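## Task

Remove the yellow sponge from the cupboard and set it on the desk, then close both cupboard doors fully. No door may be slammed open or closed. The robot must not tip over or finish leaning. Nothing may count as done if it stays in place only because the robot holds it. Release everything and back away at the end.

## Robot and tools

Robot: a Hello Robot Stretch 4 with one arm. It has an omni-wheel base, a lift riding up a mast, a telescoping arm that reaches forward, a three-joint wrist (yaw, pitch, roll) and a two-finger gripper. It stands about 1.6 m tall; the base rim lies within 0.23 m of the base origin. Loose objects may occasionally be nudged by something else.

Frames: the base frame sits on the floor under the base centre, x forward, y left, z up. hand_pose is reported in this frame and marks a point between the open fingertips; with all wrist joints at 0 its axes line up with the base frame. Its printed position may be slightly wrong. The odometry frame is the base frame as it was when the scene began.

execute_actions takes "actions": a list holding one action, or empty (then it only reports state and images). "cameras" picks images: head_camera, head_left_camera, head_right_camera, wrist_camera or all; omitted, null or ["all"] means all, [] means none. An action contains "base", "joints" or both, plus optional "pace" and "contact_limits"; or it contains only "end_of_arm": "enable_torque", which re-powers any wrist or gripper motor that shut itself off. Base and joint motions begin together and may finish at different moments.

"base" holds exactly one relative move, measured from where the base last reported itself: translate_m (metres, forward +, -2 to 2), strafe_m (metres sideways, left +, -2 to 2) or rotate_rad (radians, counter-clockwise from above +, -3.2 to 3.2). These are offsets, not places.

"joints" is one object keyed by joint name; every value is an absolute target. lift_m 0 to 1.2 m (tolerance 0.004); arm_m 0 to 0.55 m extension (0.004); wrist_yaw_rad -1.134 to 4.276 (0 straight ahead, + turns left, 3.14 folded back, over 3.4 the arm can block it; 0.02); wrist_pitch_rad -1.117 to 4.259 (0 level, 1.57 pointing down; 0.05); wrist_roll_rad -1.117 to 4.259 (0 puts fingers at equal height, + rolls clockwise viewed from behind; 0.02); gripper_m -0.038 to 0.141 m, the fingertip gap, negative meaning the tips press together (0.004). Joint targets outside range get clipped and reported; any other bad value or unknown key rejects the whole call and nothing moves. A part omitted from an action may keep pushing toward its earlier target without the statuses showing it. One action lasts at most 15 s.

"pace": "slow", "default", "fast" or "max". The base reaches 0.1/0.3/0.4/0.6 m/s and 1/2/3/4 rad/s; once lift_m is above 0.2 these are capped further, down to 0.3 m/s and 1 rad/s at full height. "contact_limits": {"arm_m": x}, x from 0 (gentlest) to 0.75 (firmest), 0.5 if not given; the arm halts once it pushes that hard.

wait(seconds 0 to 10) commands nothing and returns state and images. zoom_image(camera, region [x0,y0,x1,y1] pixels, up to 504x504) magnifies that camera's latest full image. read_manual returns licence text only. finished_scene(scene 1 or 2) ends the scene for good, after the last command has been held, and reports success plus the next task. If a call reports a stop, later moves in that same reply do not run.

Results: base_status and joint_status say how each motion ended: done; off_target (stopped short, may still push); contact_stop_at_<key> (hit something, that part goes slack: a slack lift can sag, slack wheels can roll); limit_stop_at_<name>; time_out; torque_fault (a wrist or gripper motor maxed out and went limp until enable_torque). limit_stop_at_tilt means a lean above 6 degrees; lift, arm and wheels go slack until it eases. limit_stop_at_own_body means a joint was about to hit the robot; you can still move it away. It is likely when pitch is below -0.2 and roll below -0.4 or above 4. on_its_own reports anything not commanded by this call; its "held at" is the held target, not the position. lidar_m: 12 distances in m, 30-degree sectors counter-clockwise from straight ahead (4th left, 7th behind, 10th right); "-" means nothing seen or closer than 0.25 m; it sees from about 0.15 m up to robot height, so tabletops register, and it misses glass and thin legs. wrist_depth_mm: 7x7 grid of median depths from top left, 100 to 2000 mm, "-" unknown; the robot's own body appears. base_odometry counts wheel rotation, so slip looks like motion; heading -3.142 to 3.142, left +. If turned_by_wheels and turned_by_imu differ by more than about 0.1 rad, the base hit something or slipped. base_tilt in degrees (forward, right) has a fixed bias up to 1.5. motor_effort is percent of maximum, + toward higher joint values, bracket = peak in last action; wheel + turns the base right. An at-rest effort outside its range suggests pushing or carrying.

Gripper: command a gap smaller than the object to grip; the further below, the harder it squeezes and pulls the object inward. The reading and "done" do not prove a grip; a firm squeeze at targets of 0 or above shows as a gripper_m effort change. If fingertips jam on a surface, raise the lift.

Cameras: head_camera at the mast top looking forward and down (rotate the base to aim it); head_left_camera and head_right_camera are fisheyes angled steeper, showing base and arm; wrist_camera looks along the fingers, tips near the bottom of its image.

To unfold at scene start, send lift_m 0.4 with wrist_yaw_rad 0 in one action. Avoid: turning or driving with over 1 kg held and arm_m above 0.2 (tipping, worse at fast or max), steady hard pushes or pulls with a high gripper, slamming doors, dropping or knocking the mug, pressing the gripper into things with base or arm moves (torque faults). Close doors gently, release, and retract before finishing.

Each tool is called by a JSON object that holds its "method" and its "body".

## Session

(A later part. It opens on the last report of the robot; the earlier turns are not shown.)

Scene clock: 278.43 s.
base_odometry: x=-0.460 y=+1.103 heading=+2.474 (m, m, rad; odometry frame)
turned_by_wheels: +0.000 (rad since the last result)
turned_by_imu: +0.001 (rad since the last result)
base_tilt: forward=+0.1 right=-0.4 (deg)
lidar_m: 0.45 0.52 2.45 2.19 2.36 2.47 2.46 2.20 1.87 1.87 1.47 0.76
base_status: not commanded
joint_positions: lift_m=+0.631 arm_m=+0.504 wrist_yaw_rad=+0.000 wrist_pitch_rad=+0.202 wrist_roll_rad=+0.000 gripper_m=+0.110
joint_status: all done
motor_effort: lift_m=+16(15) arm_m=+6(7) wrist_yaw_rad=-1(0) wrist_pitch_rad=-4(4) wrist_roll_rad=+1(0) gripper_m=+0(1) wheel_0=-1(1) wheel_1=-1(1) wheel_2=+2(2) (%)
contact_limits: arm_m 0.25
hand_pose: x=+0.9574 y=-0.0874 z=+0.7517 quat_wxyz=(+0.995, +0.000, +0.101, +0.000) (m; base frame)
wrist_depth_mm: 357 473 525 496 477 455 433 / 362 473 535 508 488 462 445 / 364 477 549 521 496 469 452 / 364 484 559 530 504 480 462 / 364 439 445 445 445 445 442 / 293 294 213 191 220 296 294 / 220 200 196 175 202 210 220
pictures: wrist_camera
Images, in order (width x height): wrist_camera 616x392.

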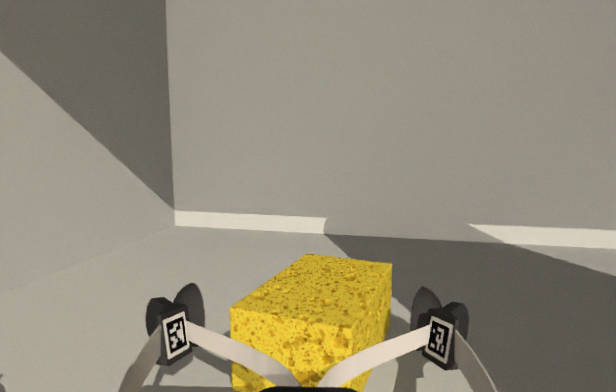

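{"method": "execute_actions", "body": {"actions": [{"joints": {"gripper_m": 0.025}}], "cameras": ["head_camera", "wrist_camera"]}}

Scene clock: 282.30 s.
base_odometry: x=-0.460 y=+1.103 heading=+2.474 (m, m, rad; odometry frame)
turned_by_wheels: +0.000 (rad since the last result)
turned_by_imu: +0.001 (rad since the last result)
base_tilt: forward=+0.1 right=-0.4 (deg)
lidar_m: 0.44 0.51 2.47 2.20 2.36 2.48 2.45 2.18 1.87 1.87 1.50 0.77
base_status: not commanded
joint_positions: lift_m=+0.631 arm_m=+0.504 wrist_yaw_rad=+0.000 wrist_pitch_rad=+0.202 wrist_roll_rad=+0.000 gripper_m=+0.025
joint_status: all done
motor_effort: lift_m=+16(16) arm_m=+7(7) wrist_yaw_rad=+0(1) wrist_pitch_rad=-5(4) wrist_roll_rad=+0(0) gripper_m=-21(21) wheel_0=-1(1) wheel_1=-1(1) wheel_2=+2(2) (%)
hand_pose: x=+0.9574 y=-0.0874 z=+0.7517 quat_wxyz=(+0.995, +0.000, +0.101, +0.000) (m; base frame)
wrist_depth_mm: 359 469 525 496 473 455 436 / 362 477 535 508 484 462 439 / 364 480 554 521 492 469 452 / 366 484 559 530 504 480 462 / 364 442 449 442 449 445 442 / 293 294 193 186 215 296 294 / 219 200 176 169 186 202 220
pictures: head_camera, wrist_camera
Images, in order (width x height): head_camera 420x560, wrist_camera 616x392.

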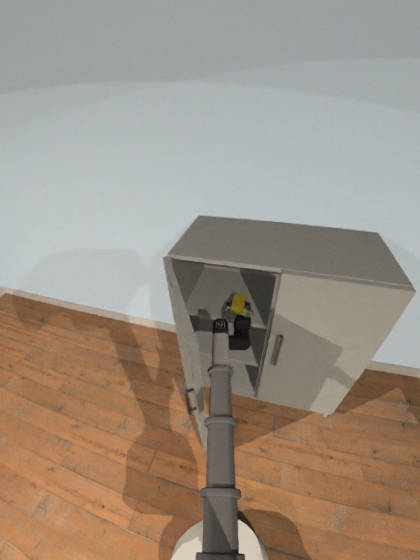

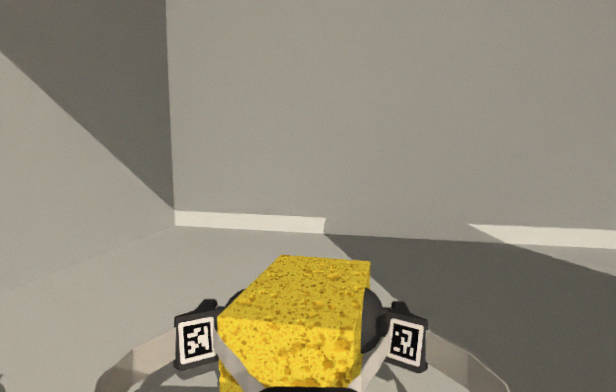

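{"method": "execute_actions", "body": {"actions": [{"base": {"translate_m": -0.10}, "joints": {"arm_m": 0.0, "lift_m": 0.67}, "pace": "fast"}], "cameras": ["head_camera", "wrist_camera"]}}

Scene clock: 331.53 s.
base_odometry: x=-0.382 y=+1.041 heading=+2.474 (m, m, rad; odometry frame)
turned_by_wheels: +0.000 (rad since the last result)
turned_by_imu: +0.001 (rad since the last result)
base_tilt: forward=+0.1 right=-0.5 (deg)
lidar_m: 0.56 1.55 2.64 2.20 2.37 2.37 2.37 2.16 1.83 1.83 1.58 0.84
base_status: done
joint_positions: lift_m=+0.670 arm_m=+0.003 wrist_yaw_rad=+0.000 wrist_pitch_rad=+0.202 wrist_roll_rad=+0.000 gripper_m=+0.025
joint_status: all done
joint sent to its limit — the command would take arm_m past its lower limit, so that joint was sent only as far as its limit.
motor_effort: lift_m=+24(21) arm_m=-6(7) wrist_yaw_rad=+0(0) wrist_pitch_rad=-4(6) wrist_roll_rad=+0(0) gripper_m=-20(20) wheel_0=+1(5) wheel_1=+0(6) wheel_2=+0(10) (%)
hand_pose: x=+0.4565 y=-0.0875 z=+0.7899 quat_wxyz=(+0.995, +0.000, +0.101, +0.000) (m; base frame)
wrist_depth_mm: 1281 466 1118 1078 676 585 564 / 1308 427 904 1078 609 585 564 / 1336 399 1025 1138 621 597 569 / 1366 591 976 1098 640 603 580 / 1464 508 991 741 640 627 591 / 1430 436 193 186 215 621 609 / 1464 345 176 169 186 634 627
pictures: head_camera, wrist_camera
Images, in order (width x height): head_camera 420x560, wrist_camera 616x392.

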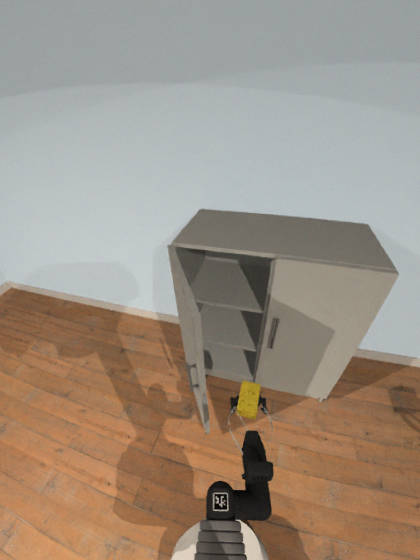

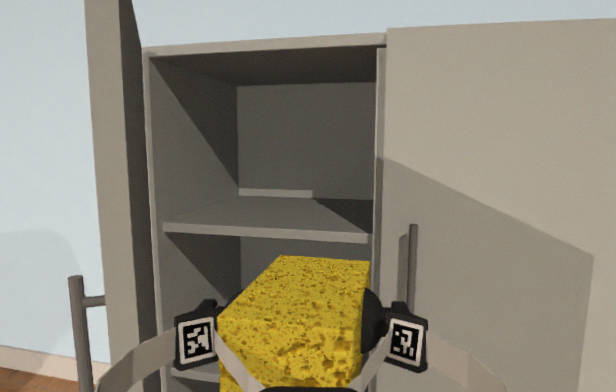

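{"method": "execute_actions", "body": {"actions": [{"base": {"strafe_m": 0.17}, "joints": {"wrist_yaw_rad": 2.6}, "pace": "max"}], "cameras": ["head_camera"]}}

Scene clock: 343.00 s.
base_odometry: x=-0.487 y=+0.908 heading=+2.474 (m, m, rad; odometry frame)
turned_by_wheels: +0.000 (rad since the last result)
turned_by_imu: +0.001 (rad since the last result)
base_tilt: forward=+0.0 right=-0.5 (deg)
lidar_m: 0.55 1.61 2.71 2.03 2.24 2.32 2.32 2.37 2.02 2.01 1.09 0.91
base_status: done
joint_positions: lift_m=+0.670 arm_m=+0.003 wrist_yaw_rad=+2.599 wrist_pitch_rad=+0.202 wrist_roll_rad=+0.000 gripper_m=+0.025
joint_status: all done
motor_effort: lift_m=+24(24) arm_m=-6(6) wrist_yaw_rad=+1(8) wrist_pitch_rad=-5(5) wrist_roll_rad=+0(0) gripper_m=-21(20) wheel_0=+0(9) wheel_1=+0(12) wheel_2=+1(0) (%)
hand_pose: x=-0.0231 y=+0.2207 z=+0.7900 quat_wxyz=(+0.266, -0.097, +0.027, +0.959) (m; base frame)
wrist_depth_mm: - - - - - - - / - - - - - - - / - - - - - - - / - - - - - - - / - - - - - - - / - - 194 186 215 - - / 1576 1464 176 169 186 1537 1576
pictures: head_camera
Images, in order (width x height): head_camera 420x560.

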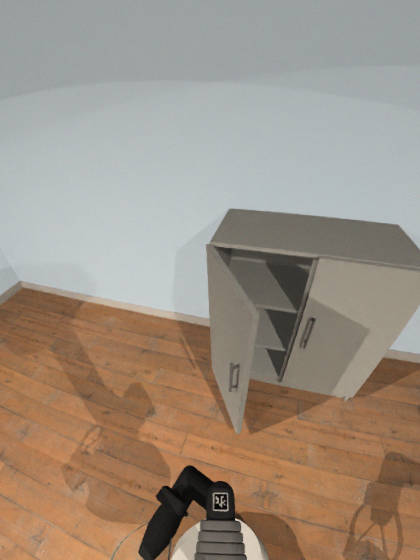

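{"method": "execute_actions", "body": {"actions": [{"base": {"translate_m": 0.18}, "joints": {"arm_m": 0.335, "wrist_yaw_rad": 2.95}, "pace": "fast", "contact_limits": {"arm_m": 0.25}}], "cameras": ["head_camera"]}}

Scene clock: 351.70 s.
base_odometry: x=-0.628 y=+1.019 heading=+2.474 (m, m, rad; odometry frame)
turned_by_wheels: +0.000 (rad since the last result)
turned_by_imu: +0.000 (rad since the last result)
base_tilt: forward=+0.0 right=-0.5 (deg)
lidar_m: 0.38 1.41 2.40 2.06 2.19 2.50 2.50 2.41 2.06 2.04 0.87 0.40
base_status: done
joint_positions: lift_m=+0.670 arm_m=+0.334 wrist_yaw_rad=+2.950 wrist_pitch_rad=+0.202 wrist_roll_rad=+0.000 gripper_m=+0.025
joint_status: all done
motor_effort: lift_m=+24(24) arm_m=+6(8) wrist_yaw_rad=+2(6) wrist_pitch_rad=-5(5) wrist_roll_rad=+0(0) gripper_m=-18(20) wheel_0=-2(7) wheel_1=-1(9) wheel_2=+2(10) (%)
contact_limits: arm_m 0.25
hand_pose: x=+0.2440 y=+0.1397 z=+0.7899 quat_wxyz=(+0.095, -0.101, +0.010, +0.990) (m; base frame)
wrist_depth_mm: 165 - - - - - - / 173 258 - - - - - / 256 449 - - - - - / 473 - - - - - - / 488 - - - - - - / 1182 - 193 186 215 - - / 1430 517 176 169 186 1499 1618
pictures: head_camera
Images, in order (width x height): head_camera 420x560.

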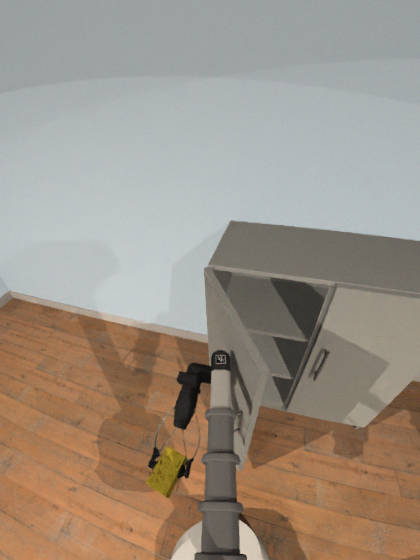

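{"method": "execute_actions", "body": {"actions": [{"base": {"strafe_m": -0.16}, "joints": {"arm_m": 0.415}, "pace": "slow", "contact_limits": {"arm_m": 0.25}}], "cameras": ["head_camera"]}}

Scene clock: 358.87 s.
base_odometry: x=-0.529 y=+1.145 heading=+2.474 (m, m, rad; odometry frame)
turned_by_wheels: +0.000 (rad since the last result)
turned_by_imu: +0.000 (rad since the last result)
base_tilt: forward=+0.0 right=-0.5 (deg)
lidar_m: 0.51 0.81 2.31 2.23 2.33 2.54 2.54 2.24 1.88 1.89 0.84 0.70
base_status: done
joint_positions: lift_m=+0.670 arm_m=+0.414 wrist_yaw_rad=+2.950 wrist_pitch_rad=+0.202 wrist_roll_rad=+0.000 gripper_m=+0.025
joint_status: all done
motor_effort: lift_m=+24(24) arm_m=+7(6) wrist_yaw_rad=+0(0) wrist_pitch_rad=-5(7) wrist_roll_rad=+0(0) gripper_m=-20(22) wheel_0=+1(6) wheel_1=+1(5) wheel_2=+1(1) (%)
contact_limits: arm_m 0.25
hand_pose: x=+0.3240 y=+0.1396 z=+0.7900 quat_wxyz=(+0.095, -0.101, +0.010, +0.990) (m; base frame)
wrist_depth_mm: 164 - - - - - - / 174 309 - - - - - / 413 492 - - - - - / - - - - - - - / - - - - - - - / - 1983 194 186 214 - - / 1576 574 175 169 186 1499 1576
pictures: head_camera
Images, in order (width x height): head_camera 420x560.

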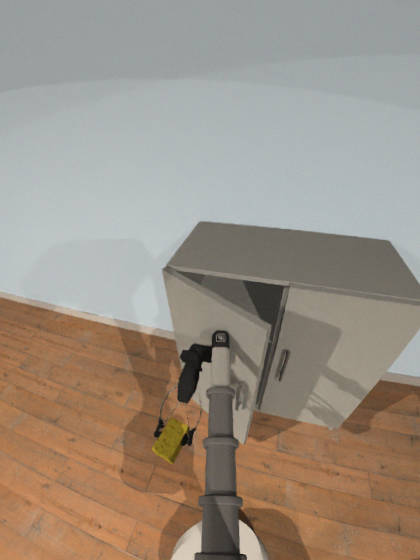

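{"method": "execute_actions", "body": {"actions": [{"base": {"strafe_m": -0.10}, "joints": {"arm_m": 0.55}, "pace": "slow", "contact_limits": {"arm_m": 0.19}}], "cameras": ["head_camera"]}}

Scene clock: 365.93 s.
base_odometry: x=-0.467 y=+1.223 heading=+2.475 (m, m, rad; odometry frame)
turned_by_wheels: +0.000 (rad since the last result)
turned_by_imu: +0.004 (rad since the last result)
base_tilt: forward=+0.0 right=-0.5 (deg)
lidar_m: 0.65 0.79 2.27 2.30 2.48 2.56 2.57 2.11 1.79 1.80 1.35 0.67
base_status: done
joint_positions: lift_m=+0.670 arm_m=+0.532 wrist_yaw_rad=+2.950 wrist_pitch_rad=+0.202 wrist_roll_rad=+0.000 gripper_m=+0.025
joint_status: arm_m contact_stop (moved +0.118 of +0.136)
on_its_own: arm_m is slack since a contact_stop (your +0.550 is given up)
motor_effort: lift_m=+24(24) arm_m=+0(23) wrist_yaw_rad=+2(0) wrist_pitch_rad=-5(5) wrist_roll_rad=+0(0) gripper_m=-19(21) wheel_0=+3(4) wheel_1=+2(4) wheel_2=-3(10) (%)
contact_limits: arm_m 0.19
hand_pose: x=+0.4424 y=+0.1397 z=+0.7900 quat_wxyz=(+0.095, -0.100, +0.010, +0.990) (m; base frame)
wrist_depth_mm: 165 - - - - - - / 174 300 - - - - - / - 521 - - - - - / - - - - - - - / - - - - - - - / - 1921 193 186 214 - - / 1576 699 176 169 186 1499 1576
pictures: head_camera
Images, in order (width x height): head_camera 420x560.

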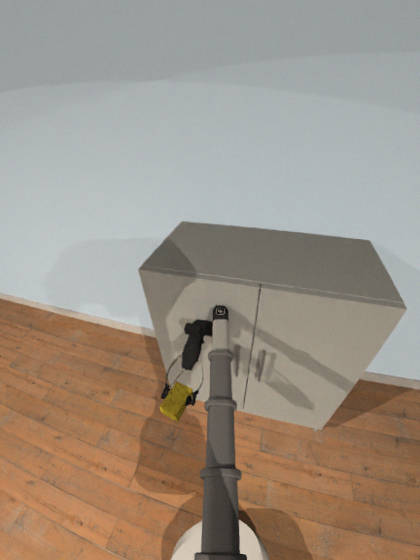

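{"method": "zoom_image", "body": {"camera": "head_camera", "region": [200, 260, 320, 330]}}

{"method": "zoom_image", "body": {"camera": "head_camera", "region": [130, 220, 420, 440]}}

Region (200, 260, 320, 330) of head_camera's 420x560 image, scaled by 4.200, with more detail than that image has; it fills the top 294 rows of this view, and the rest is white.

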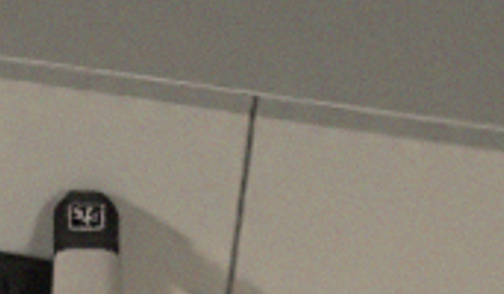

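Region (130, 220, 420, 440) of head_camera's 420x560 image, scaled by 1.738, with more detail than that image has; it fills the top 382 rows of this view, and the rest is white.

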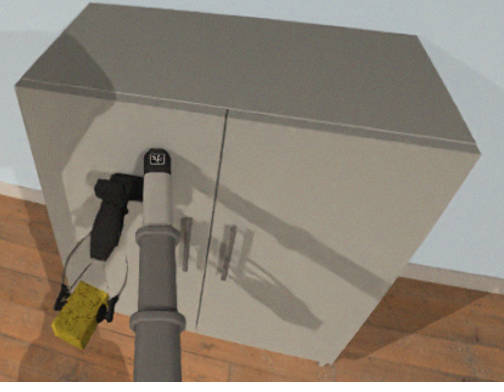

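{"method": "execute_actions", "body": {"actions": [{"base": {"rotate_rad": 1.9}, "joints": {"arm_m": 0.3, "wrist_yaw_rad": 0.0, "lift_m": 0.25}, "pace": "max"}]}}

Scene clock: 386.87 s.
base_odometry: x=-0.467 y=+1.223 heading=-1.909 (m, m, rad; odometry frame)
turned_by_wheels: +1.900 (rad since the last result)
turned_by_imu: +1.900 (rad since the last result)
base_tilt: forward=+0.1 right=-0.4 (deg)
lidar_m: 2.32 2.63 2.50 2.41 1.83 1.78 1.56 0.69 0.67 0.73 1.77 2.92
base_status: done
joint_positions: lift_m=+0.250 arm_m=+0.301 wrist_yaw_rad=+0.001 wrist_pitch_rad=+0.202 wrist_roll_rad=+0.000 gripper_m=+0.025
joint_status: all done
motor_effort: lift_m=+18(18) arm_m=-6(8) wrist_yaw_rad=-2(8) wrist_pitch_rad=-5(5) wrist_roll_rad=+0(0) gripper_m=-21(21) wheel_0=-1(6) wheel_1=+1(8) wheel_2=-1(7) (%)
hand_pose: x=+0.7546 y=-0.0873 z=+0.3704 quat_wxyz=(+0.995, +0.000, +0.101, +0.000) (m; base frame)
wrist_depth_mm: - - - - - - 1983 / - - - - - - 1983 / - - - - - - - / - - - - - - - / 1708 1708 1661 1661 1661 1708 1661 / 1118 1118 193 186 215 1098 1118 / 820 750 175 169 185 778 820
pictures: head_camera, head_left_camera, head_right_camera, wrist_camera
Images, in order (width x height): head_camera 420x560, head_left_camera 420x672, head_right_camera 420x672, wrist_camera 616x392.

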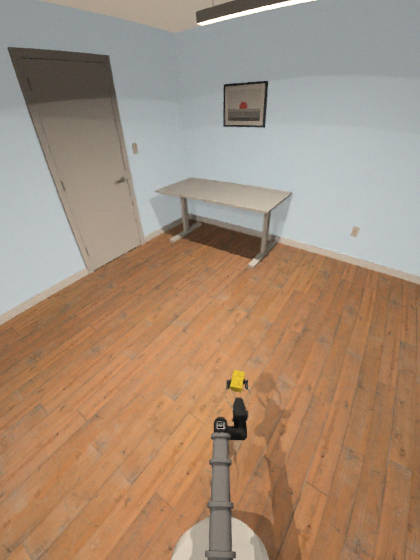

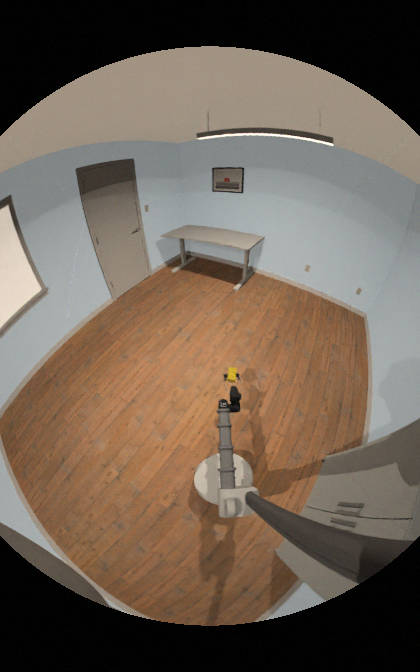

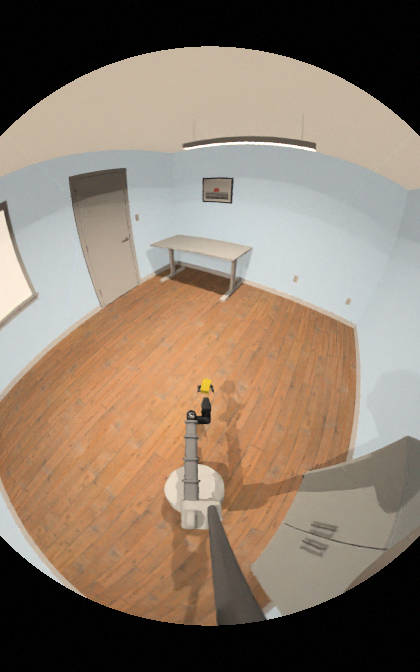

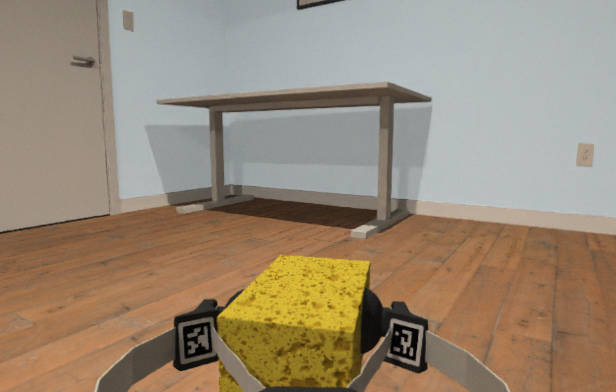

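{"method": "execute_actions", "body": {"actions": [{"base": {"translate_m": 1.65}, "joints": {"arm_m": 0.54, "lift_m": 0.70}, "pace": "max"}], "cameras": ["head_camera", "wrist_camera"]}}

Scene clock: 406.23 s.
base_odometry: x=-1.014 y=-0.333 heading=-1.909 (m, m, rad; odometry frame)
turned_by_wheels: +0.000 (rad since the last result)
turned_by_imu: -0.002 (rad since the last result)
base_tilt: forward=+0.0 right=-0.4 (deg)
lidar_m: 0.78 1.13 1.62 1.74 2.51 3.17 2.18 1.84 2.08 2.08 1.58 0.75
base_status: done
joint_positions: lift_m=+0.700 arm_m=+0.539 wrist_yaw_rad=+0.000 wrist_pitch_rad=+0.202 wrist_roll_rad=+0.000 gripper_m=+0.025
joint_status: all done
motor_effort: lift_m=+23(21) arm_m=+6(7) wrist_yaw_rad=+0(1) wrist_pitch_rad=-5(6) wrist_roll_rad=+0(0) gripper_m=-20(20) wheel_0=-1(7) wheel_1=-1(9) wheel_2=+1(14) (%)
hand_pose: x=+0.9924 y=-0.0874 z=+0.8201 quat_wxyz=(+0.995, +0.000, +0.101, +0.000) (m; base frame)
wrist_depth_mm: 1182 1336 1138 1008 866 778 699 / 1182 1336 1182 1008 878 788 715 / 1205 1366 1182 1025 891 798 723 / 1182 1366 1182 1042 931 820 732 / 699 707 715 715 707 715 707 / 469 473 193 186 214 477 473 / 349 320 176 169 186 336 351
pictures: head_camera, wrist_camera
Images, in order (width x height): head_camera 420x560, wrist_camera 616x392.

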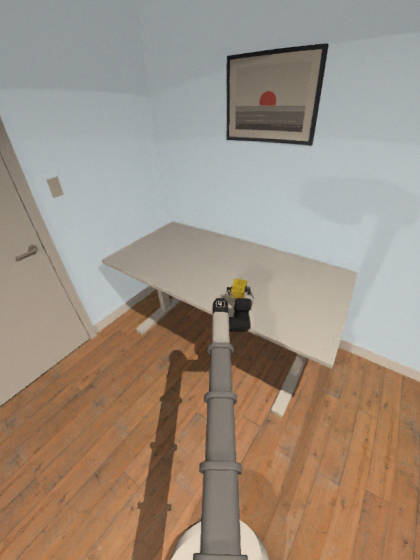

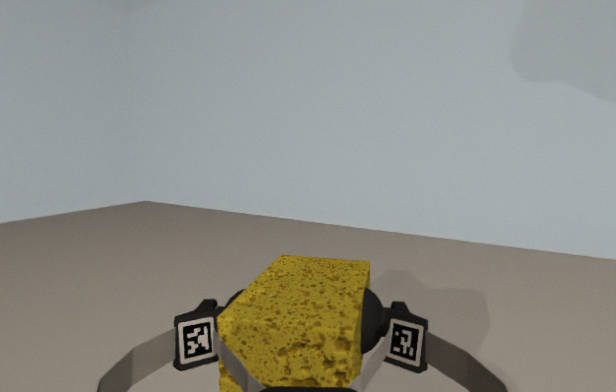

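{"method": "execute_actions", "body": {"actions": [{"joints": {"lift_m": 0.625}}], "cameras": ["wrist_camera"]}}

Scene clock: 414.50 s.
base_odometry: x=-1.014 y=-0.333 heading=-1.909 (m, m, rad; odometry frame)
turned_by_wheels: +0.000 (rad since the last result)
turned_by_imu: +0.001 (rad since the last result)
base_tilt: forward=+0.0 right=-0.4 (deg)
lidar_m: 0.78 1.14 1.61 1.74 2.53 3.17 2.17 1.84 2.07 2.06 1.58 0.74
base_status: not commanded
joint_positions: lift_m=+0.625 arm_m=+0.539 wrist_yaw_rad=+0.000 wrist_pitch_rad=+0.202 wrist_roll_rad=+0.000 gripper_m=+0.025
joint_status: all done
motor_effort: lift_m=+16(22) arm_m=+6(6) wrist_yaw_rad=+0(0) wrist_pitch_rad=-5(4) wrist_roll_rad=+0(0) gripper_m=-21(20) wheel_0=-1(1) wheel_1=-1(1) wheel_2=+1(1) (%)
hand_pose: x=+0.9924 y=-0.0874 z=+0.7457 quat_wxyz=(+0.995, +0.000, +0.101, +0.000) (m; base frame)
wrist_depth_mm: 1182 1308 1160 976 866 768 707 / 1182 1336 1182 991 891 778 715 / 1182 1366 1205 1025 904 798 723 / 891 878 878 891 891 778 723 / 442 449 445 445 449 442 445 / 296 297 193 186 215 297 297 / 220 202 176 169 185 212 222
pictures: wrist_camera
Images, in order (width x height): wrist_camera 616x392.

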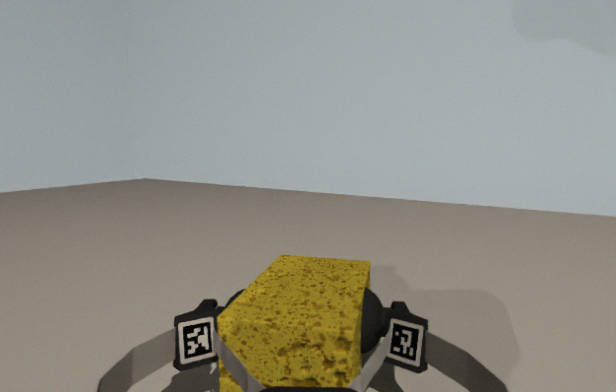

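The sponge is now about 1 mm above the desk, so I am releasing it.

{"method": "execute_actions", "body": {"actions": [{"joints": {"gripper_m": 0.095}}], "cameras": ["wrist_camera"]}}

Scene clock: 417.47 s.
base_odometry: x=-1.014 y=-0.333 heading=-1.909 (m, m, rad; odometry frame)
turned_by_wheels: +0.000 (rad since the last result)
turned_by_imu: +0.000 (rad since the last result)
base_tilt: forward=+0.0 right=-0.4 (deg)
lidar_m: 0.79 1.10 1.62 1.76 2.52 3.16 2.15 1.85 2.06 2.06 1.57 0.74
base_status: not commanded
joint_positions: lift_m=+0.625 arm_m=+0.539 wrist_yaw_rad=+0.000 wrist_pitch_rad=+0.202 wrist_roll_rad=+0.000 gripper_m=+0.095
joint_status: all done
motor_effort: lift_m=+16(17) arm_m=+6(6) wrist_yaw_rad=-1(1) wrist_pitch_rad=-4(5) wrist_roll_rad=+0(0) gripper_m=-1(21) wheel_0=-1(1) wheel_1=-1(1) wheel_2=+1(1) (%)
hand_pose: x=+0.9924 y=-0.0874 z=+0.7457 quat_wxyz=(+0.995, +0.000, +0.101, +0.000) (m; base frame)
wrist_depth_mm: 1160 1308 1138 991 866 768 699 / 1205 1336 1182 1008 891 778 715 / 1205 1366 1205 1042 904 809 723 / 891 891 904 904 878 788 715 / 445 445 449 449 449 452 449 / 296 298 211 193 223 298 297 / 222 211 191 177 203 212 223
pictures: wrist_camera
Images, in order (width x height): wrist_camera 616x392.

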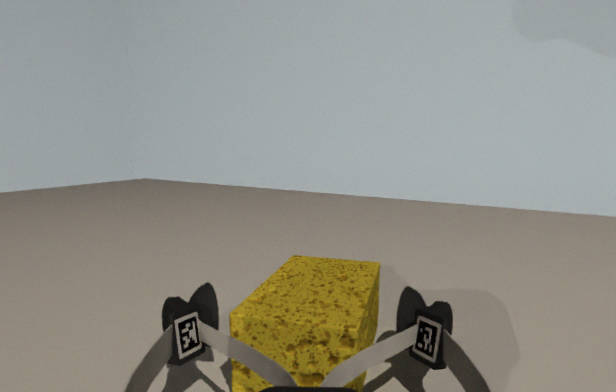

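{"method": "execute_actions", "body": {"actions": [{"base": {"translate_m": -0.15}, "joints": {"arm_m": 0.25, "lift_m": 0.68, "gripper_m": 0.11}, "pace": "fast"}]}}

Scene clock: 421.70 s.
base_odometry: x=-0.964 y=-0.192 heading=-1.909 (m, m, rad; odometry frame)
turned_by_wheels: +0.000 (rad since the last result)
turned_by_imu: +0.001 (rad since the last result)
base_tilt: forward=+0.0 right=-0.4 (deg)
lidar_m: 0.91 1.31 1.71 1.84 2.62 3.04 2.06 1.70 1.98 2.11 1.71 0.87
base_status: done
joint_positions: lift_m=+0.680 arm_m=+0.251 wrist_yaw_rad=+0.000 wrist_pitch_rad=+0.202 wrist_roll_rad=+0.000 gripper_m=+0.110
joint_status: all done
motor_effort: lift_m=+23(28) arm_m=-6(7) wrist_yaw_rad=+2(0) wrist_pitch_rad=-5(5) wrist_roll_rad=+0(0) gripper_m=+0(3) wheel_0=+2(4) wheel_1=+0(7) wheel_2=-1(11) (%)
hand_pose: x=+0.7046 y=-0.0875 z=+0.8000 quat_wxyz=(+0.995, +0.000, +0.101, +0.000) (m; base frame)
wrist_depth_mm: 1397 1661 1576 1397 1205 1098 991 / 1397 1708 1661 1430 1281 1118 1008 / 1430 1708 1708 1464 1308 1138 1025 / 1308 1281 1308 1281 1255 1118 1025 / 1430 1336 707 627 640 640 640 / 1464 1397 1756 1537 496 424 424 / 1464 1464 1430 1499 1308 1160 707
pictures: head_camera, head_left_camera, head_right_camera, wrist_camera
Images, in order (width x height): head_camera 420x560, head_left_camera 420x672, head_right_camera 420x672, wrist_camera 616x392.

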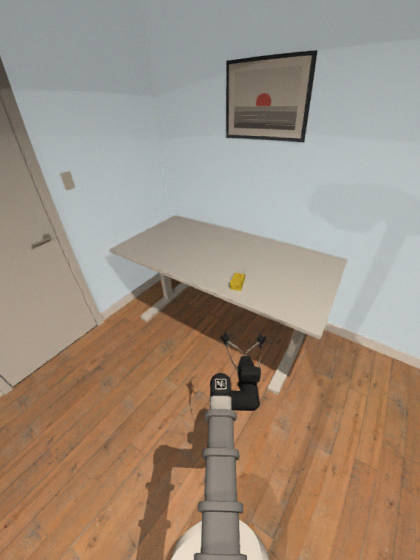

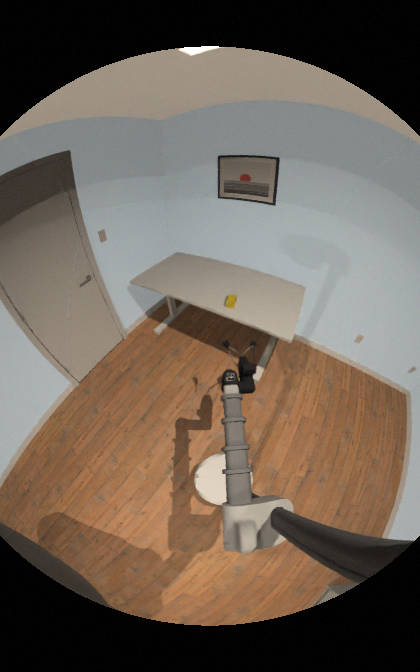

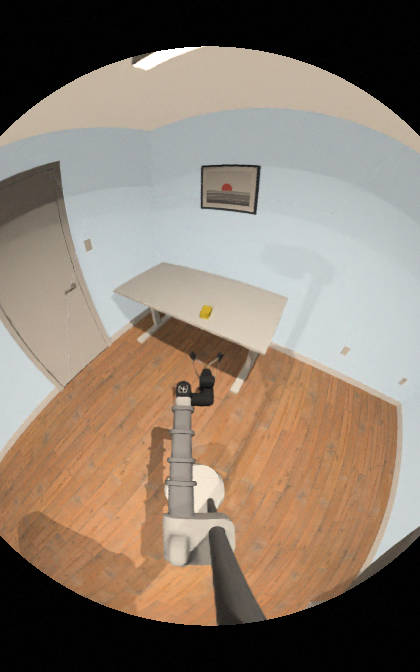

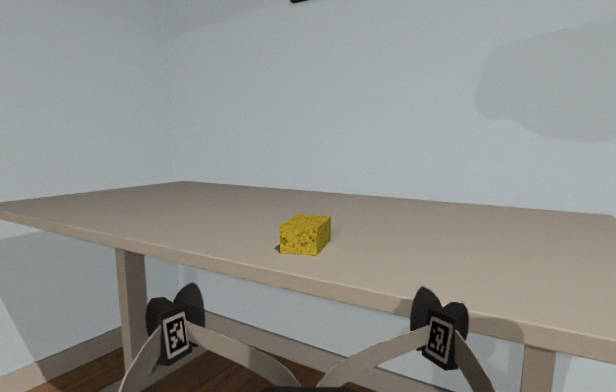

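{"method": "finished_scene", "body": {"scene": 2}}

The scene is finished: the task was done.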